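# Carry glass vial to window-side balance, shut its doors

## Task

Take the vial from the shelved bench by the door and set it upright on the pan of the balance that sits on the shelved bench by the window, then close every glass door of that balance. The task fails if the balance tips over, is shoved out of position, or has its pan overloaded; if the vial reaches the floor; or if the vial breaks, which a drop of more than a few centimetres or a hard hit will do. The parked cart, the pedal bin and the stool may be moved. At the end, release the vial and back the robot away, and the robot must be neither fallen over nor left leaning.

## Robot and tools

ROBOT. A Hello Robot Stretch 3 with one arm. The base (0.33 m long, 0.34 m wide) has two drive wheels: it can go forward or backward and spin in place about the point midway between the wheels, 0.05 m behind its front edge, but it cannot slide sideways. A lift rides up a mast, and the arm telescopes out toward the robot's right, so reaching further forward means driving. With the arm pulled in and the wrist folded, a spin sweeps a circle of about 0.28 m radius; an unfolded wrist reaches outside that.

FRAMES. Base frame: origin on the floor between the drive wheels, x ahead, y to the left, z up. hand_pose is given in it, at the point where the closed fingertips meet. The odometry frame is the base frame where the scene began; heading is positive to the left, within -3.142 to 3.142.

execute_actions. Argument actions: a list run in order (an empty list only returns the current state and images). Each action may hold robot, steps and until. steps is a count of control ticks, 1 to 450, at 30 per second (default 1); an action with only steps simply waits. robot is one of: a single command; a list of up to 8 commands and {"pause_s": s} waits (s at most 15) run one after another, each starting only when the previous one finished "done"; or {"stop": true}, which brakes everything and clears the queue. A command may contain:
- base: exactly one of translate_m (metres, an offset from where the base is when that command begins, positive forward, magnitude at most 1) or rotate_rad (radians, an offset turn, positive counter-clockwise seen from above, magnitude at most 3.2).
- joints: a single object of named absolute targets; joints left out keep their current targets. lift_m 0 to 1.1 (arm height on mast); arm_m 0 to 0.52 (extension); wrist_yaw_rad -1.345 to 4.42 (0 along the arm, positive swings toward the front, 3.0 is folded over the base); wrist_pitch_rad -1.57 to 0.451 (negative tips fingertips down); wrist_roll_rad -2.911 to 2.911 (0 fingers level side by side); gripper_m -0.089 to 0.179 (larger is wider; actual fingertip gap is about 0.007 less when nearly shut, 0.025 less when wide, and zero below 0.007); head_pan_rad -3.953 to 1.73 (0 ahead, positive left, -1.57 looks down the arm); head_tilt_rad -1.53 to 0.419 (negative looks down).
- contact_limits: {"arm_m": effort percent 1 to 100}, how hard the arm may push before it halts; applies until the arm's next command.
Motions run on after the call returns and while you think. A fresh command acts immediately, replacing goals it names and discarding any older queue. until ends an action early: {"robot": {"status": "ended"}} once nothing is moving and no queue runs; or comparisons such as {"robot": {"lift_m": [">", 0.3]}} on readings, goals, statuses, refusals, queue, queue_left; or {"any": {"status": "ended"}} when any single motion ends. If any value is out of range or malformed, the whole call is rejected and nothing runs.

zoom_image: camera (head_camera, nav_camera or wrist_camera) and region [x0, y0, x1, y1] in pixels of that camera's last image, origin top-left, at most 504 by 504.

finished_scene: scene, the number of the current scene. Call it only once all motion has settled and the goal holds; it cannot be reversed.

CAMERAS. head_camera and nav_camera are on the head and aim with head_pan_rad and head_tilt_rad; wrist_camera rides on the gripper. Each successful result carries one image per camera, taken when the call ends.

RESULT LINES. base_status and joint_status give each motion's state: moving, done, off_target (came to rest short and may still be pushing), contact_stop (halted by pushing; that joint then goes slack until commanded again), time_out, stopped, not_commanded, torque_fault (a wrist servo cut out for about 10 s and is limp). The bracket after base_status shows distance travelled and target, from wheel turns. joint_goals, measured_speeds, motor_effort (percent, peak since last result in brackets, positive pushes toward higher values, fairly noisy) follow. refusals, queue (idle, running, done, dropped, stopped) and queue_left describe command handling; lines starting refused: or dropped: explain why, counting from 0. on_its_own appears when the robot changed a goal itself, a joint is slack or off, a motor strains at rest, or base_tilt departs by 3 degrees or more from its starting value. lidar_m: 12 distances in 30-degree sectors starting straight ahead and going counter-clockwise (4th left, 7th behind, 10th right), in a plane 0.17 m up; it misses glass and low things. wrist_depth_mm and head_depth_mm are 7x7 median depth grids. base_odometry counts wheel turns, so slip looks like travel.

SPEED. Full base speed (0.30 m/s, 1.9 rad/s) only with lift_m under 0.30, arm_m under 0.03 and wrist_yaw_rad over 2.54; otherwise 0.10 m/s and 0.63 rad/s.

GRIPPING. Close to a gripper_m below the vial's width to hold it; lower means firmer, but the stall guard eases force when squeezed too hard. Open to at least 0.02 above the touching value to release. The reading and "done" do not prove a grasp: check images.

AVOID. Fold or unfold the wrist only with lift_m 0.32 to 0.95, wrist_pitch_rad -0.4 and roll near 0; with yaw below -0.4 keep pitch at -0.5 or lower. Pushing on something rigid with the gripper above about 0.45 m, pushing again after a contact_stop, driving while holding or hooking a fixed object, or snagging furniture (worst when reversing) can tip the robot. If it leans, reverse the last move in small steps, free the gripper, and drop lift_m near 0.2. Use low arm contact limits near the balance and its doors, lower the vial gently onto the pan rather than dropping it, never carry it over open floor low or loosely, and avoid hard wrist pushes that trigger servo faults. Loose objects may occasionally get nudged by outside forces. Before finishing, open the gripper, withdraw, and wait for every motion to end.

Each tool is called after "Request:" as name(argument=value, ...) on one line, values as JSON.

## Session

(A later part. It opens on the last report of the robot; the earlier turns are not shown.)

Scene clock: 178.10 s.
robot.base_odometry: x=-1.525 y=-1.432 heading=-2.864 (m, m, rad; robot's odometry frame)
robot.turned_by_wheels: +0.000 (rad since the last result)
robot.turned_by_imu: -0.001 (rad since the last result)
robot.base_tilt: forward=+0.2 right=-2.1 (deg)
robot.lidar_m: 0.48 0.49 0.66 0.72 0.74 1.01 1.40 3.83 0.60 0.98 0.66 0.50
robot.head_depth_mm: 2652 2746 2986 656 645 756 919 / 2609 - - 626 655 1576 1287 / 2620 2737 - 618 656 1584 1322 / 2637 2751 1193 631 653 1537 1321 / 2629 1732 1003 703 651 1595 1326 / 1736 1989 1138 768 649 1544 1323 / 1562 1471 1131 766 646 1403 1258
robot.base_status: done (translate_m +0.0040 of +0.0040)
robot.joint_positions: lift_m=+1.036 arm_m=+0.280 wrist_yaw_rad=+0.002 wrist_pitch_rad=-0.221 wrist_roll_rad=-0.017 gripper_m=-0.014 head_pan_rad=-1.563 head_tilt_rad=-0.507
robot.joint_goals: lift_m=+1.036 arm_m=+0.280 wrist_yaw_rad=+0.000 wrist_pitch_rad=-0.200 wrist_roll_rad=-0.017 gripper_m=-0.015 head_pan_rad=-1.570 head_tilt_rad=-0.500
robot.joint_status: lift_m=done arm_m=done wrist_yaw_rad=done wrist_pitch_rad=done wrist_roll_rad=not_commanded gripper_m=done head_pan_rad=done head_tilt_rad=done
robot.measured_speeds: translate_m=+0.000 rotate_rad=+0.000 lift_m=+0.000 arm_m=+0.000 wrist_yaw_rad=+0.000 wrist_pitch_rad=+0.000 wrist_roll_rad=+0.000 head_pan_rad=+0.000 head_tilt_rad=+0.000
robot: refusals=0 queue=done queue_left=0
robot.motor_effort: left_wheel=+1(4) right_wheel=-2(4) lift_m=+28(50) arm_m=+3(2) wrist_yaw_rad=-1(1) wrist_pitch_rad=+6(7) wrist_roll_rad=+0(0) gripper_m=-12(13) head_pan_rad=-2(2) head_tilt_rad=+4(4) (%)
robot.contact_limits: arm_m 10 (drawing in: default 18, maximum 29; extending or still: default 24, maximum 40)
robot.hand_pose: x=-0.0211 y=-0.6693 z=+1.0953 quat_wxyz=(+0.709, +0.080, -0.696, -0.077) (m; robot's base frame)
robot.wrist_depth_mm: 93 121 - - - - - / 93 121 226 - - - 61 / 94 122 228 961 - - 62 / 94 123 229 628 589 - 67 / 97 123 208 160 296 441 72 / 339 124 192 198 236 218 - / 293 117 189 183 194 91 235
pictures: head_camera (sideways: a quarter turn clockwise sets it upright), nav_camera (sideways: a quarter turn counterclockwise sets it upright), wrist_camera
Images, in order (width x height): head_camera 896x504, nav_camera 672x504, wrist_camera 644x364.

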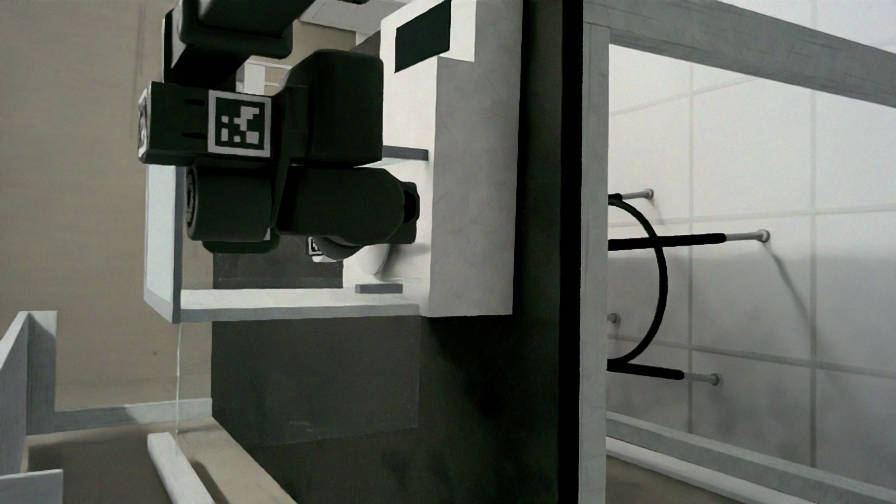

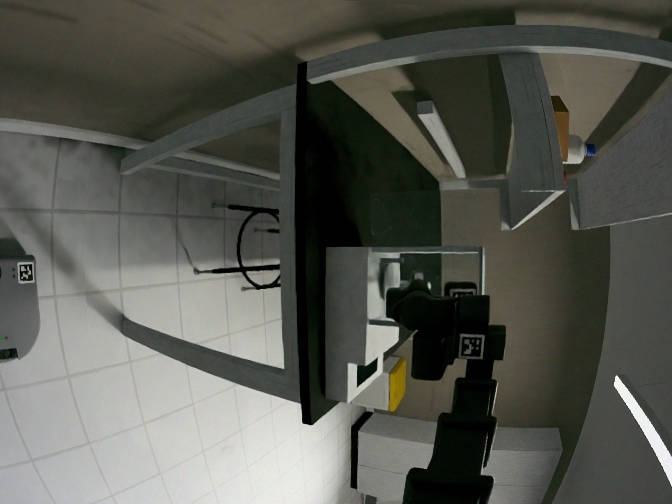

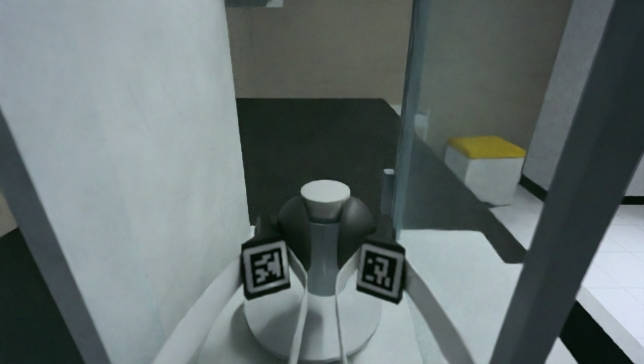

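Request:
execute_actions(actions=[{"robot":[{"joints":{"arm_m":0.296,"lift_m":1.018},"contact_limits":{"arm_m":10}}],"steps":450,"until":{"robot":{"status":"ended"}}}])

Request:
execute_actions(actions=[{"robot":[{"joints":{"gripper_m":0.052}},{"joints":{"arm_m":0.15},"contact_limits":{"arm_m":10}},{"base":{"translate_m":0.065},"joints":{"wrist_pitch_rad":0,"lift_m":0.97,"arm_m":0.12,"gripper_m":0.045}}],"steps":450,"until":{"robot":{"status":"ended"}}}])

Scene clock: 180.17 s.
robot.base_odometry: x=-1.525 y=-1.432 heading=-2.864 (m, m, rad; robot's odometry frame)
robot.turned_by_wheels: +0.000 (rad since the last result)
robot.turned_by_imu: -0.001 (rad since the last result)
robot.base_tilt: forward=+0.3 right=-2.0 (deg)
robot.lidar_m: 0.48 0.49 0.67 0.72 0.74 1.00 1.40 3.82 0.60 0.98 0.66 0.50
robot.head_depth_mm: 2634 2799 3005 635 645 759 921 / 2616 2796 - 620 657 1593 1290 / 2604 2810 - 620 656 1587 1330 / 2620 2776 1150 630 652 1530 1331 / 2600 1740 1002 707 649 1574 1324 / 1747 1984 1136 767 649 1528 1314 / 1555 1479 1123 766 647 1415 1262
robot.base_status: done (translate_m +0.0040 of +0.0040)
robot.joint_positions: lift_m=+1.018 arm_m=+0.296 wrist_yaw_rad=+0.002 wrist_pitch_rad=-0.221 wrist_roll_rad=-0.017 gripper_m=-0.014 head_pan_rad=-1.563 head_tilt_rad=-0.507
robot.joint_goals: lift_m=+1.018 arm_m=+0.296 wrist_yaw_rad=+0.000 wrist_pitch_rad=-0.200 wrist_roll_rad=-0.017 gripper_m=-0.015 head_pan_rad=-1.570 head_tilt_rad=-0.500
robot.joint_status: lift_m=done arm_m=done wrist_yaw_rad=done wrist_pitch_rad=done wrist_roll_rad=not_commanded gripper_m=done head_pan_rad=done head_tilt_rad=done
robot.measured_speeds: translate_m=+0.000 rotate_rad=+0.000 lift_m=+0.000 arm_m=+0.000 wrist_yaw_rad=+0.000 wrist_pitch_rad=+0.000 wrist_roll_rad=+0.000 head_pan_rad=+0.000 head_tilt_rad=+0.000
robot: refusals=0 queue=done queue_left=0
robot.motor_effort: left_wheel=+1(1) right_wheel=-2(2) lift_m=+28(26) arm_m=+3(4) wrist_yaw_rad=-2(1) wrist_pitch_rad=+7(7) wrist_roll_rad=+0(0) gripper_m=-12(12) head_pan_rad=-2(3) head_tilt_rad=+4(4) (%)
robot.contact_limits: arm_m 10 (drawing in: default 18, maximum 29; extending or still: default 24, maximum 40)
robot.hand_pose: x=-0.0211 y=-0.6853 z=+1.0773 quat_wxyz=(+0.709, +0.080, -0.696, -0.077) (m; robot's base frame)
robot.wrist_depth_mm: 93 120 - - - - - / 93 120 - - - - - / 94 122 227 887 - - - / 94 122 230 583 546 - - / 94 123 206 160 265 432 - / 95 124 181 177 211 211 61 / 95 117 164 159 170 174 63
pictures: head_camera (sideways: a quarter turn clockwise sets it upright), nav_camera (sideways: a quarter turn counterclockwise sets it upright), wrist_camera
Images, in order (width x height): head_camera 896x504, nav_camera 672x504, wrist_camera 644x364.

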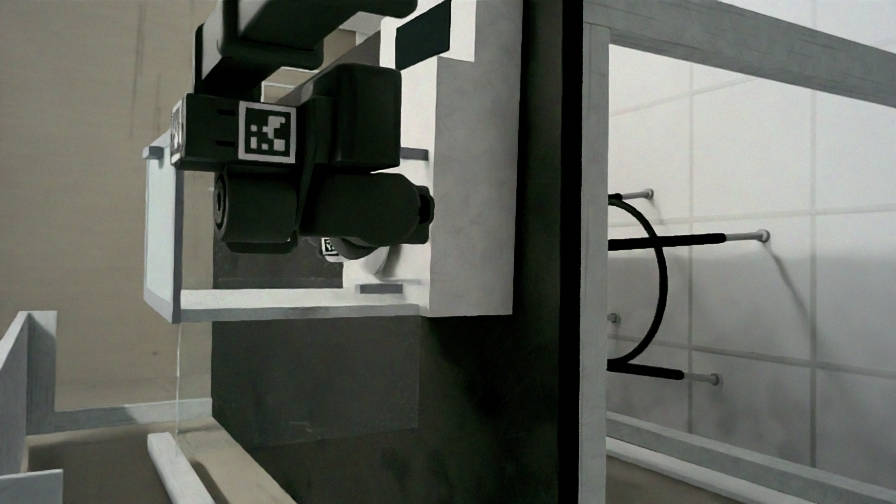

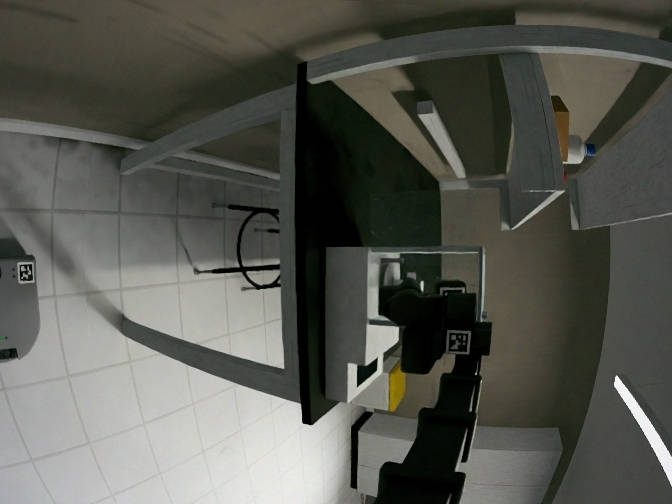

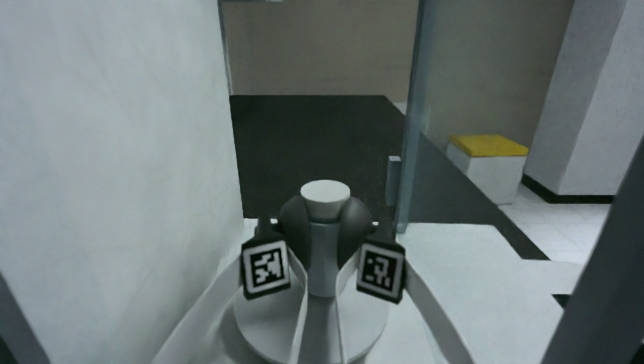

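Scene clock: 185.10 s.
robot.base_odometry: x=-1.587 y=-1.450 heading=-2.864 (m, m, rad; robot's odometry frame)
robot.turned_by_wheels: +0.000 (rad since the last result)
robot.turned_by_imu: -0.001 (rad since the last result)
robot.base_tilt: forward=+0.2 right=-2.1 (deg)
robot.lidar_m: 0.41 0.43 0.58 0.72 0.75 1.01 1.47 3.71 0.62 0.99 0.60 0.43
robot.head_depth_mm: 2618 2815 1088 - - 1478 923 / 2649 2724 1156 - - 1498 1325 / 2634 2770 1150 - - 1481 1321 / 2651 2729 1080 771 662 1538 1320 / 2563 2774 1145 772 653 1543 1322 / 1676 1808 1145 768 649 1531 1315 / 1187 1269 1135 766 647 1386 1134
robot.base_status: done (translate_m +0.0650 of +0.0650)
robot.joint_positions: lift_m=+0.970 arm_m=+0.120 wrist_yaw_rad=+0.001 wrist_pitch_rad=-0.023 wrist_roll_rad=-0.017 gripper_m=+0.045 head_pan_rad=-1.563 head_tilt_rad=-0.507
robot.joint_goals: lift_m=+0.970 arm_m=+0.120 wrist_yaw_rad=+0.000 wrist_pitch_rad=+0.000 wrist_roll_rad=-0.017 gripper_m=+0.045 head_pan_rad=-1.570 head_tilt_rad=-0.500
robot.joint_status: lift_m=done arm_m=done wrist_yaw_rad=done wrist_pitch_rad=done wrist_roll_rad=not_commanded gripper_m=done head_pan_rad=done head_tilt_rad=done
robot.measured_speeds: translate_m=+0.000 rotate_rad=+0.000 lift_m=+0.000 arm_m=+0.000 wrist_yaw_rad=+0.000 wrist_pitch_rad=+0.000 wrist_roll_rad=+0.000 head_pan_rad=+0.000 head_tilt_rad=+0.000
robot: refusals=0 queue=done queue_left=0
robot.motor_effort: left_wheel=+1(5) right_wheel=-2(4) lift_m=+27(29) arm_m=-3(4) wrist_yaw_rad=-1(2) wrist_pitch_rad=+7(7) wrist_roll_rad=+0(0) gripper_m=+0(81) head_pan_rad=-3(2) head_tilt_rad=+4(4) (%)
robot.hand_pose: x=-0.0211 y=-0.5209 z=+1.0790 quat_wxyz=(+0.713, +0.009, -0.701, -0.008) (m; robot's base frame)
robot.wrist_depth_mm: 508 678 837 - - - - / 507 732 - - - - - / 474 652 - - - - - / 512 734 924 923 420 - - / 498 550 572 293 328 294 - / 392 392 374 245 241 237 262 / 306 306 309 254 248 244 243
pictures: head_camera (sideways: a quarter turn clockwise sets it upright), nav_camera (sideways: a quarter turn counterclockwise sets it upright), wrist_camera
Images, in order (width x height): head_camera 896x504, nav_camera 672x504, wrist_camera 644x364.

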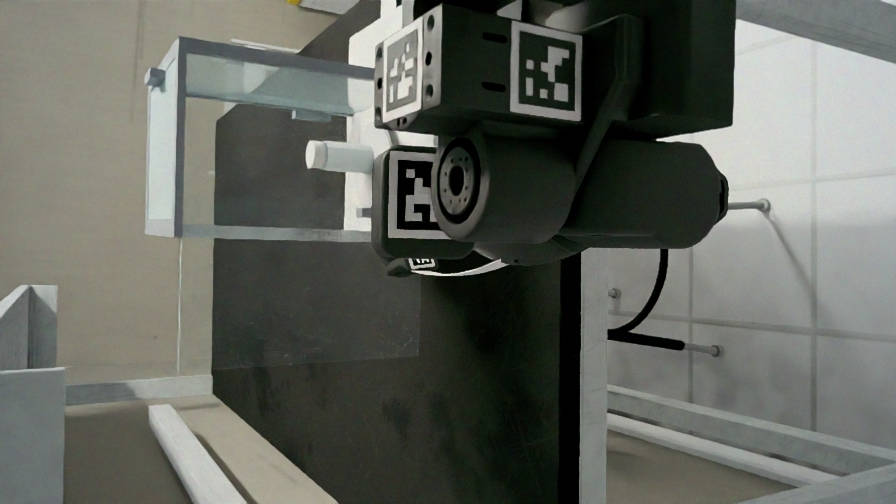

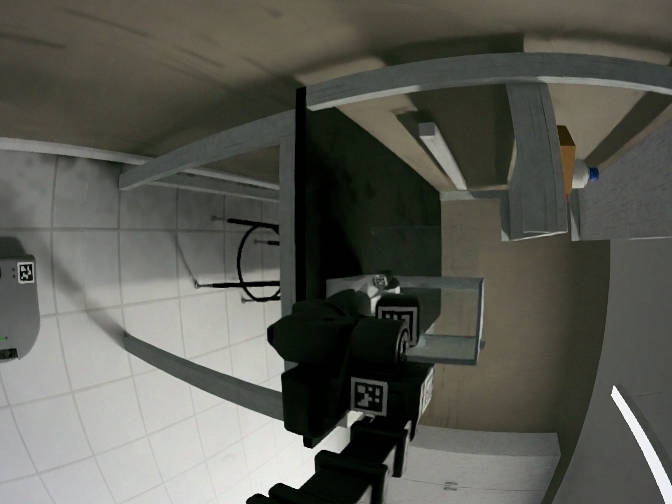

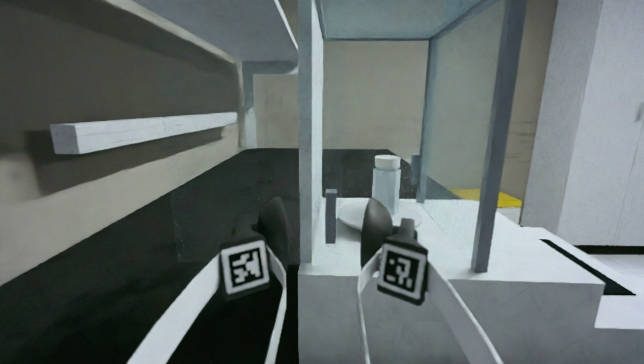

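Request:
execute_actions(actions=[{"robot":[{"joints":{"arm_m":0.18},"contact_limits":{"arm_m":8}},{"base":{"translate_m":-0.06}},{"base":{"translate_m":-0.065},"joints":{"arm_m":0.175}}],"steps":450,"until":{"robot":{"status":"ended"}}}])

Scene clock: 190.83 s.
robot.base_odometry: x=-1.467 y=-1.415 heading=-2.863 (m, m, rad; robot's odometry frame)
robot.turned_by_wheels: +0.001 (rad since the last result)
robot.turned_by_imu: +0.000 (rad since the last result)
robot.base_tilt: forward=+0.4 right=-2.0 (deg)
robot.lidar_m: 0.54 0.56 0.75 0.72 0.74 1.00 1.34 3.75 0.58 0.98 0.69 0.56
robot.head_depth_mm: 2612 2859 3073 - 689 1506 1332 / 2638 2820 2921 - - 790 879 / 2651 2743 1196 - - 1582 1330 / 2634 2747 1235 - 662 1546 1333 / 2649 1745 1068 632 650 1574 1316 / 2212 1723 1002 733 647 1535 1310 / 1668 1639 1131 767 646 1490 1321
robot.base_status: done (translate_m -0.0650 of -0.0650)
robot.joint_positions: lift_m=+0.970 arm_m=+0.175 wrist_yaw_rad=+0.054 wrist_pitch_rad=-0.023 wrist_roll_rad=-0.017 gripper_m=+0.045 head_pan_rad=-1.563 head_tilt_rad=-0.507
robot.joint_goals: lift_m=+0.970 arm_m=+0.175 wrist_yaw_rad=+0.000 wrist_pitch_rad=+0.000 wrist_roll_rad=-0.017 gripper_m=+0.045 head_pan_rad=-1.570 head_tilt_rad=-0.500
robot.joint_status: lift_m=done arm_m=done wrist_yaw_rad=done wrist_pitch_rad=done wrist_roll_rad=not_commanded gripper_m=done head_pan_rad=done head_tilt_rad=done
robot.measured_speeds: translate_m=+0.000 rotate_rad=+0.000 lift_m=+0.000 arm_m=+0.000 wrist_yaw_rad=+0.000 wrist_pitch_rad=+0.000 wrist_roll_rad=+0.000 head_pan_rad=+0.000 head_tilt_rad=+0.000
robot: refusals=0 queue=done queue_left=0
robot.on_its_own: right_wheel is at rest, and its effort (-26) is outside its rest range (-18 to +18); wrist_yaw_rad is at rest, and its effort (-46) is outside its rest range (-12 to +12)
robot.motor_effort: left_wheel=+13(14) right_wheel=-26(27) lift_m=+28(27) arm_m=-3(3) wrist_yaw_rad=-46(46) wrist_pitch_rad=+7(7) wrist_roll_rad=+0(0) gripper_m=+11(11) head_pan_rad=-3(3) head_tilt_rad=+4(4) (%)
robot.hand_pose: x=-0.0075 y=-0.5755 z=+1.0791 quat_wxyz=(+0.713, +0.027, -0.700, +0.011) (m; robot's base frame)
robot.wrist_depth_mm: 586 199 323 - - - - / 596 202 327 - - - - / 562 218 328 - - - - / 608 235 332 273 - - - / 551 237 279 270 347 - - / 396 353 212 211 225 291 - / 308 285 192 187 183 208 -
pictures: head_camera (sideways: a quarter turn clockwise sets it upright), nav_camera (sideways: a quarter turn counterclockwise sets it upright), wrist_camera
Images, in order (width x height): head_camera 896x504, nav_camera 672x504, wrist_camera 644x364.

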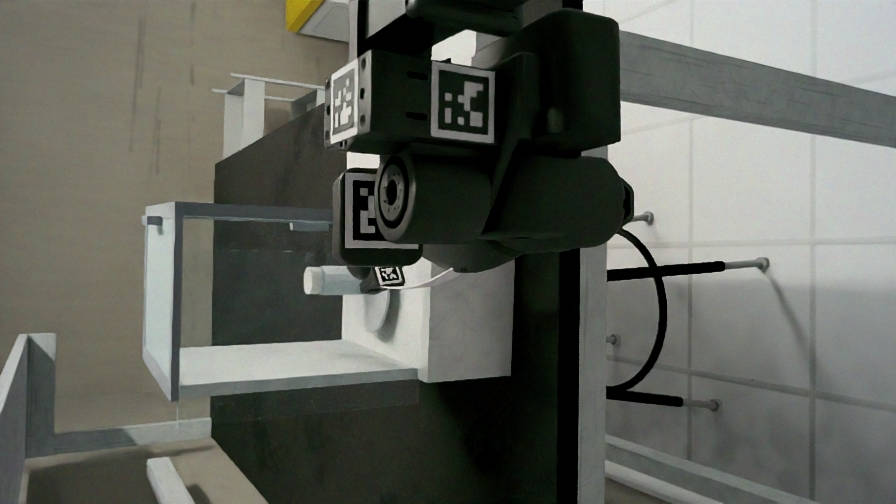

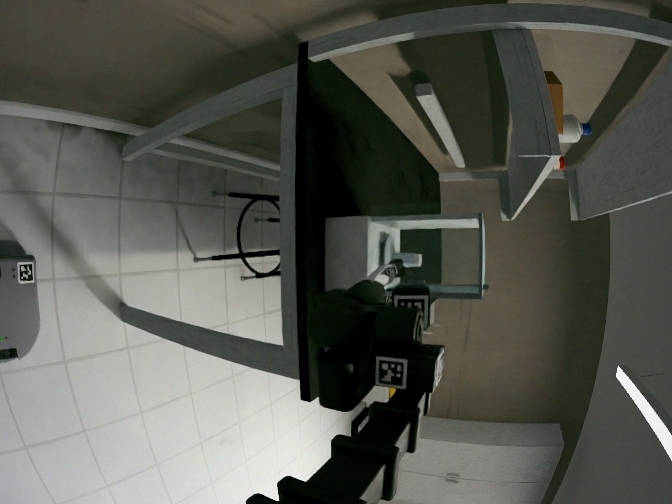

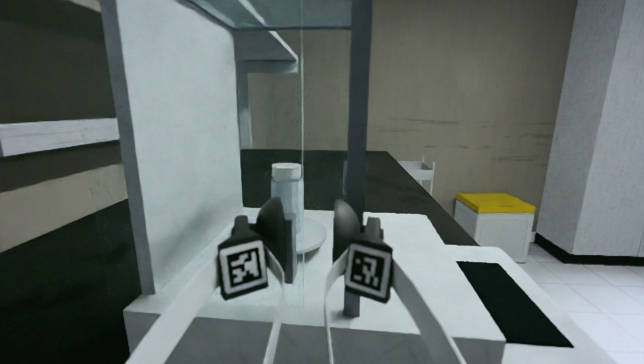

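Leading finger caught the post. Back off and straddle wider.

Request:
execute_actions(actions=[{"robot":[{"base":{"translate_m":0.03}},{"joints":{"arm_m":0.14}},{"base":{"translate_m":-0.03},"joints":{"gripper_m":0.095}},{"joints":{"arm_m":0.177},"contact_limits":{"arm_m":8}},{"base":{"translate_m":-0.04}}],"steps":450,"until":{"robot":{"status":"ended"}}}])

Scene clock: 199.77 s.
robot.base_odometry: x=-1.428 y=-1.404 heading=-2.864 (m, m, rad; robot's odometry frame)
robot.turned_by_wheels: -0.001 (rad since the last result)
robot.turned_by_imu: -0.003 (rad since the last result)
robot.base_tilt: forward=+0.3 right=-2.1 (deg)
robot.lidar_m: 0.58 0.60 0.75 0.72 0.74 1.00 1.31 4.16 0.57 0.57 0.72 0.60
robot.head_depth_mm: 2627 2884 2982 - 1855 1591 1330 / 2631 2796 3034 - - 755 1240 / 2634 2771 1249 - - 1584 1294 / 2624 1764 1155 - 664 1587 1337 / 2617 2800 1142 633 650 1536 1333 / 2398 659 674 632 650 1535 1315 / 1732 1709 1131 763 646 1532 1305
robot.base_status: done (translate_m -0.0400 of -0.0400)
robot.joint_positions: lift_m=+0.970 arm_m=+0.177 wrist_yaw_rad=+0.112 wrist_pitch_rad=-0.023 wrist_roll_rad=-0.017 gripper_m=+0.095 head_pan_rad=-1.563 head_tilt_rad=-0.507
robot.joint_goals: lift_m=+0.970 arm_m=+0.177 wrist_yaw_rad=+0.111 wrist_pitch_rad=+0.000 wrist_roll_rad=-0.017 gripper_m=+0.095 head_pan_rad=-1.570 head_tilt_rad=-0.500
robot.joint_status: lift_m=done arm_m=done wrist_yaw_rad=done wrist_pitch_rad=done wrist_roll_rad=not_commanded gripper_m=done head_pan_rad=done head_tilt_rad=done
robot.measured_speeds: translate_m=+0.000 rotate_rad=+0.000 lift_m=+0.000 arm_m=+0.000 wrist_yaw_rad=+0.000 wrist_pitch_rad=+0.000 wrist_roll_rad=+0.000 head_pan_rad=+0.000 head_tilt_rad=+0.000
robot: refusals=0 queue=done queue_left=0
robot.on_its_own: wrist_yaw_rad is held at +0.111, not at your +0.000, by its stall guard, which is not easing now
robot.motor_effort: left_wheel=+1(9) right_wheel=-1(22) lift_m=+28(27) arm_m=+3(1) wrist_yaw_rad=-1(29) wrist_pitch_rad=+7(7) wrist_roll_rad=+0(0) gripper_m=+0(80) head_pan_rad=-3(3) head_tilt_rad=+3(4) (%)
robot.contact_limits: arm_m 8 (drawing in: default 18, maximum 29; extending or still: default 24, maximum 40)
robot.hand_pose: x=+0.0072 y=-0.5757 z=+1.0792 quat_wxyz=(+0.713, +0.048, -0.699, +0.032) (m; robot's base frame)
robot.wrist_depth_mm: 561 224 684 - - - - / 574 224 - - - - - / 567 226 - - - - - / 620 229 324 804 - - - / 538 245 277 290 332 - - / 390 219 211 223 219 - - / 305 206 196 186 180 226 -
pictures: head_camera (sideways: a quarter turn clockwise sets it upright), nav_camera (sideways: a quarter turn counterclockwise sets it upright), wrist_camera
Images, in order (width x height): head_camera 896x504, nav_camera 672x504, wrist_camera 644x364.

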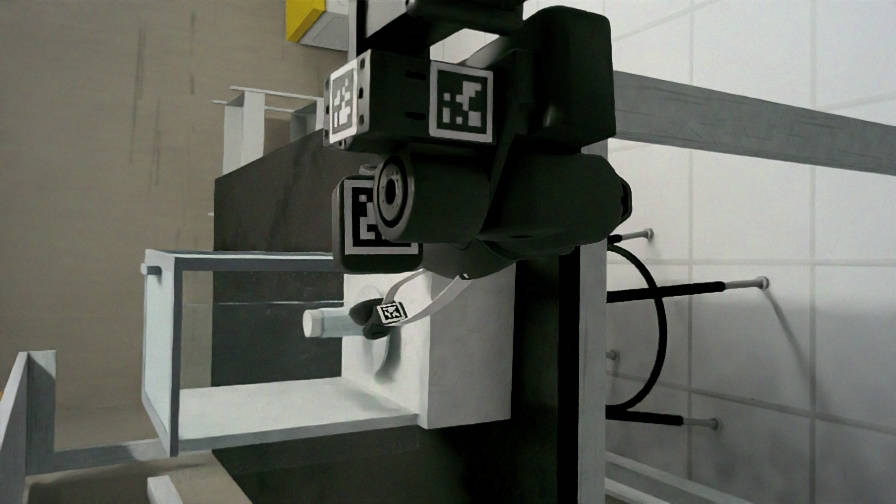

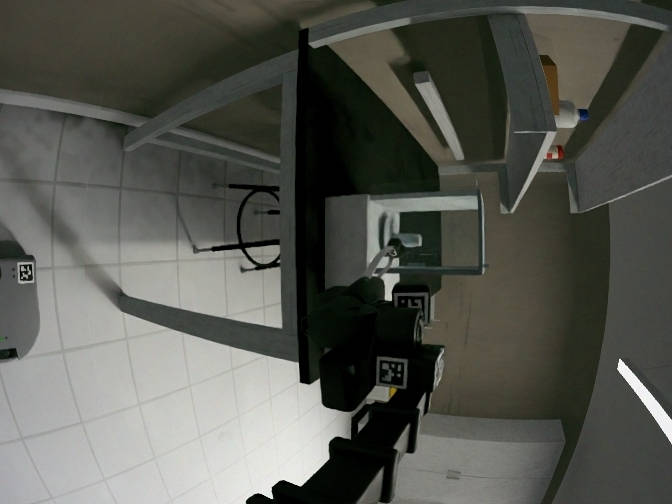

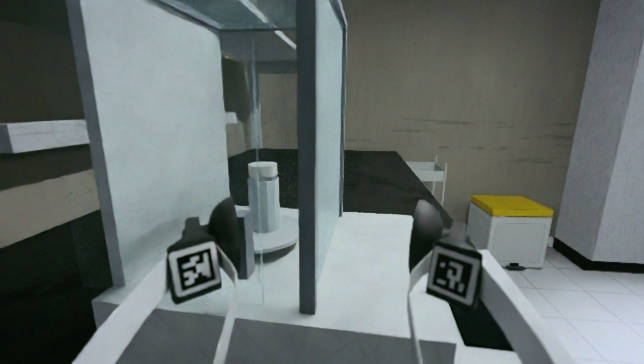

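Request:
execute_actions(actions=[{"robot":[{"base":{"translate_m":-0.025}},{"base":{"translate_m":-0.013}}],"steps":450,"until":{"robot":{"status":"ended"}}}])

Request:
execute_actions(actions=[{"robot":[{"base":{"translate_m":0.015}},{"joints":{"arm_m":0}},{"joints":{"wrist_yaw_rad":1.5,"head_pan_rad":-1.3,"head_tilt_rad":-0.3},"base":{"translate_m":-0.1}}],"steps":450,"until":{"robot":{"status":"ended"}}}])

Scene clock: 204.37 s.
robot.base_odometry: x=-1.392 y=-1.394 heading=-2.864 (m, m, rad; robot's odometry frame)
robot.turned_by_wheels: +0.000 (rad since the last result)
robot.turned_by_imu: -0.001 (rad since the last result)
robot.base_tilt: forward=+0.2 right=-2.1 (deg)
robot.lidar_m: 0.62 0.63 0.75 0.72 0.74 1.00 1.27 3.65 2.75 0.56 0.74 0.64
robot.head_depth_mm: 2658 2812 3052 - 1835 1591 1326 / 2619 2830 3034 - - 1511 1330 / 2633 2744 1242 - - 788 901 / 2647 2806 1238 - 666 1590 1326 / 2606 1586 751 628 651 1535 1323 / 2555 2523 1067 633 649 1571 1318 / 1761 603 649 672 646 1537 1314
robot.base_status: done (translate_m -0.0130 of -0.0130)
robot.joint_positions: lift_m=+0.970 arm_m=+0.177 wrist_yaw_rad=+0.119 wrist_pitch_rad=-0.023 wrist_roll_rad=-0.017 gripper_m=+0.095 head_pan_rad=-1.563 head_tilt_rad=-0.507
robot.joint_goals: lift_m=+0.970 arm_m=+0.177 wrist_yaw_rad=+0.111 wrist_pitch_rad=+0.000 wrist_roll_rad=-0.017 gripper_m=+0.095 head_pan_rad=-1.570 head_tilt_rad=-0.500
robot.joint_status: lift_m=done arm_m=done wrist_yaw_rad=done wrist_pitch_rad=done wrist_roll_rad=not_commanded gripper_m=done head_pan_rad=done head_tilt_rad=done
robot.measured_speeds: translate_m=+0.000 rotate_rad=+0.000 lift_m=+0.000 arm_m=+0.000 wrist_yaw_rad=+0.000 wrist_pitch_rad=+0.000 wrist_roll_rad=+0.000 head_pan_rad=+0.000 head_tilt_rad=+0.000
robot: refusals=0 queue=done queue_left=0
robot.on_its_own: wrist_yaw_rad is held at +0.111, not at your +0.000, by its stall guard, which is not easing now
robot.motor_effort: left_wheel=+3(5) right_wheel=-6(8) lift_m=+28(27) arm_m=+3(3) wrist_yaw_rad=-7(7) wrist_pitch_rad=+7(7) wrist_roll_rad=+0(0) gripper_m=-3(2) head_pan_rad=-2(3) head_tilt_rad=+3(4) (%)
robot.contact_limits: arm_m 8 (drawing in: default 18, maximum 29; extending or still: default 24, maximum 40)
robot.hand_pose: x=+0.0090 y=-0.5754 z=+1.0792 quat_wxyz=(+0.712, +0.050, -0.699, +0.034) (m; robot's base frame)
robot.wrist_depth_mm: 201 265 673 - - - - / 212 269 - - - - - / 223 271 - - - - - / 408 275 286 933 - - - / 492 270 190 318 559 - - / 360 223 206 226 261 - - / 280 205 194 184 218 229 -
pictures: head_camera (sideways: a quarter turn clockwise sets it upright), nav_camera (sideways: a quarter turn counterclockwise sets it upright), wrist_camera
Images, in order (width x height): head_camera 896x504, nav_camera 672x504, wrist_camera 644x364.

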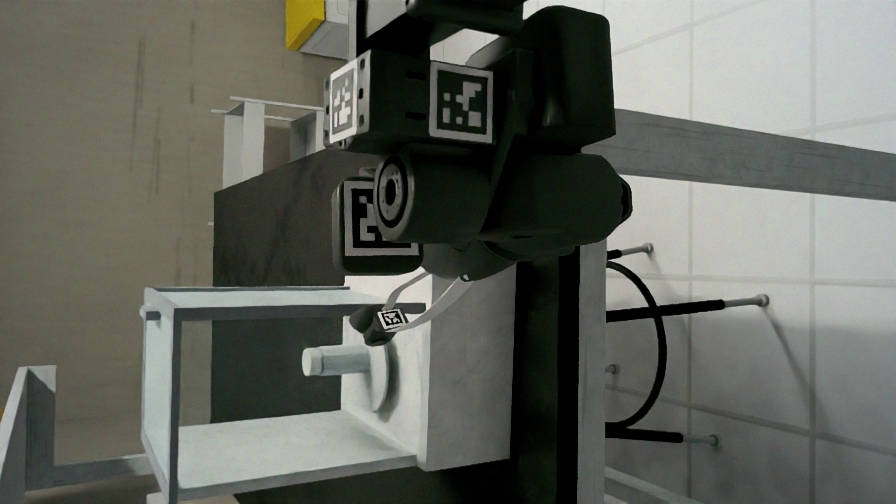

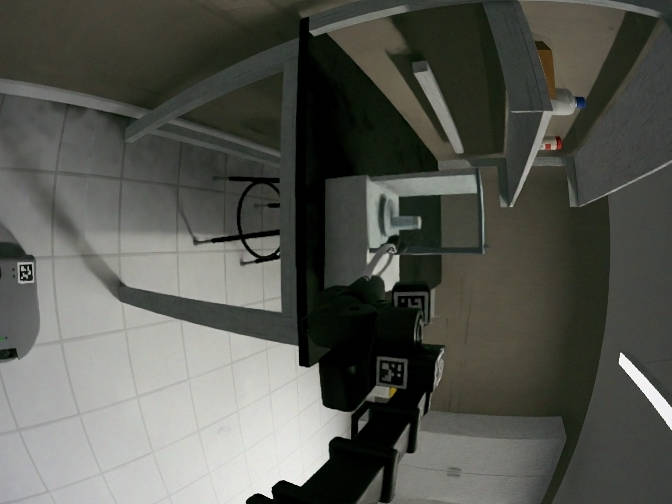

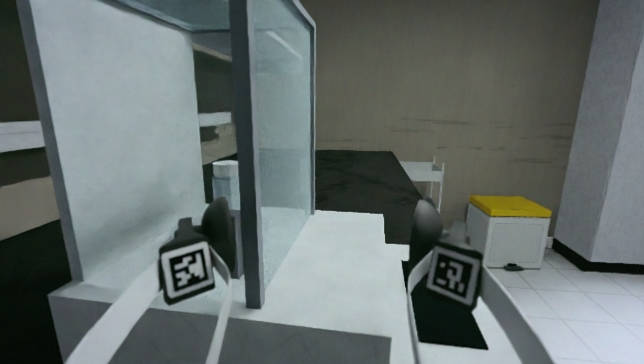

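Scene clock: 209.63 s.
robot.base_odometry: x=-1.310 y=-1.371 heading=-2.864 (m, m, rad; robot's odometry frame)
robot.turned_by_wheels: +0.000 (rad since the last result)
robot.turned_by_imu: -0.001 (rad since the last result)
robot.base_tilt: forward=+0.3 right=-2.1 (deg)
robot.lidar_m: 0.70 0.72 0.75 0.72 0.74 1.00 1.19 3.60 2.73 0.55 0.82 0.73
robot.head_depth_mm: 2604 2687 2800 1502 732 587 633 / 2648 2783 2882 1263 673 596 664 / 2705 2838 2968 1249 617 614 1495 / 2351 2422 2539 805 630 635 1492 / 1819 1737 759 730 654 655 1588 / 1407 1378 1436 1143 753 672 1525 / 810 1172 1209 1201 789 700 1345
robot.base_status: done (translate_m -0.1000 of -0.1000)
robot.joint_positions: lift_m=+0.970 arm_m=+0.003 wrist_yaw_rad=+1.497 wrist_pitch_rad=-0.023 wrist_roll_rad=-0.017 gripper_m=+0.095 head_pan_rad=-1.307 head_tilt_rad=-0.310
robot.joint_goals: lift_m=+0.970 arm_m=+0.000 wrist_yaw_rad=+1.500 wrist_pitch_rad=+0.000 wrist_roll_rad=-0.017 gripper_m=+0.095 head_pan_rad=-1.300 head_tilt_rad=-0.300
robot.joint_status: lift_m=done arm_m=done wrist_yaw_rad=done wrist_pitch_rad=done wrist_roll_rad=not_commanded gripper_m=done head_pan_rad=done head_tilt_rad=done
robot.measured_speeds: translate_m=+0.000 rotate_rad=+0.000 lift_m=+0.000 arm_m=+0.000 wrist_yaw_rad=+0.000 wrist_pitch_rad=+0.000 wrist_roll_rad=+0.000 head_pan_rad=+0.000 head_tilt_rad=+0.000
robot: refusals=0 queue=done queue_left=0
robot.motor_effort: left_wheel=+1(6) right_wheel=-1(6) lift_m=+28(27) arm_m=-3(2) wrist_yaw_rad=+3(6) wrist_pitch_rad=+7(7) wrist_roll_rad=+0(0) gripper_m=+0(2) head_pan_rad=+3(22) head_tilt_rad=+6(24) (%)
robot.hand_pose: x=+0.2336 y=-0.1666 z=+1.0792 quat_wxyz=(+0.528, +0.483, -0.508, +0.479) (m; robot's base frame)
robot.wrist_depth_mm: 533 538 549 567 580 575 611 / 546 562 577 588 593 601 622 / 569 576 598 614 617 644 649 / 593 605 618 646 654 651 675 / 617 635 644 664 666 590 569 / 636 660 676 687 714 583 428 / 661 684 708 707 738 753 433
pictures: head_camera (sideways: a quarter turn clockwise sets it upright), nav_camera (sideways: a quarter turn counterclockwise sets it upright), wrist_camera
Images, in order (width x height): head_camera 896x504, nav_camera 672x504, wrist_camera 644x364.

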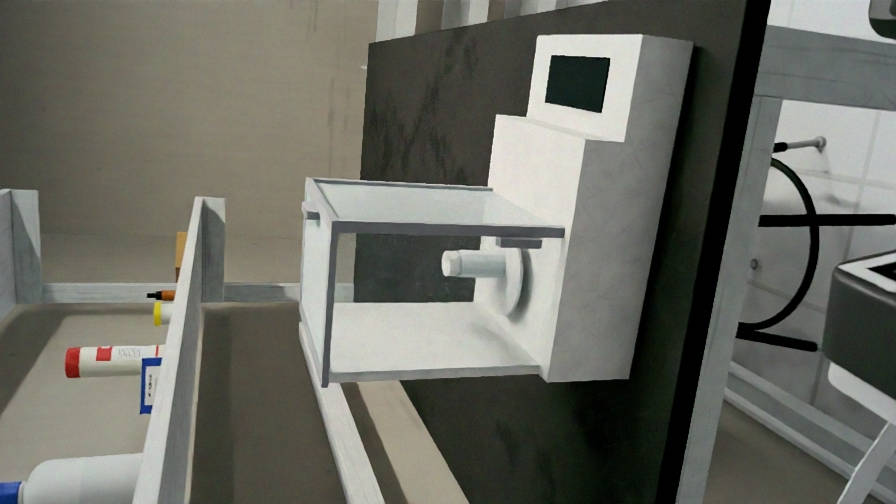

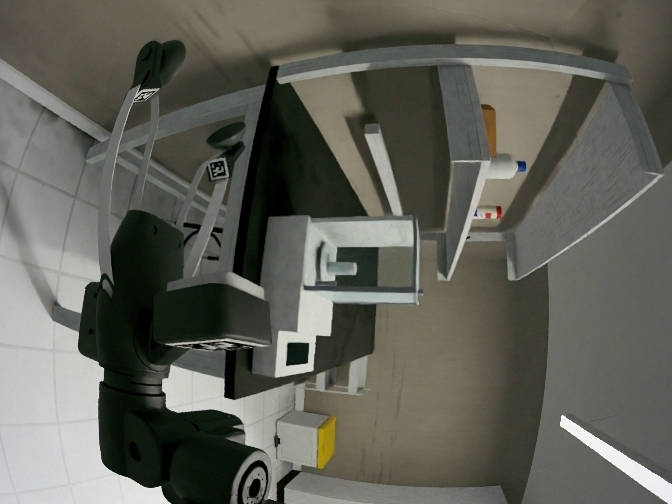

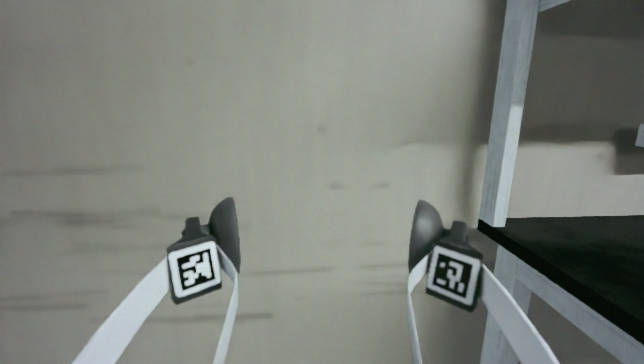

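Request:
finished_scene(scene=1)

The scene is finished: the task was done.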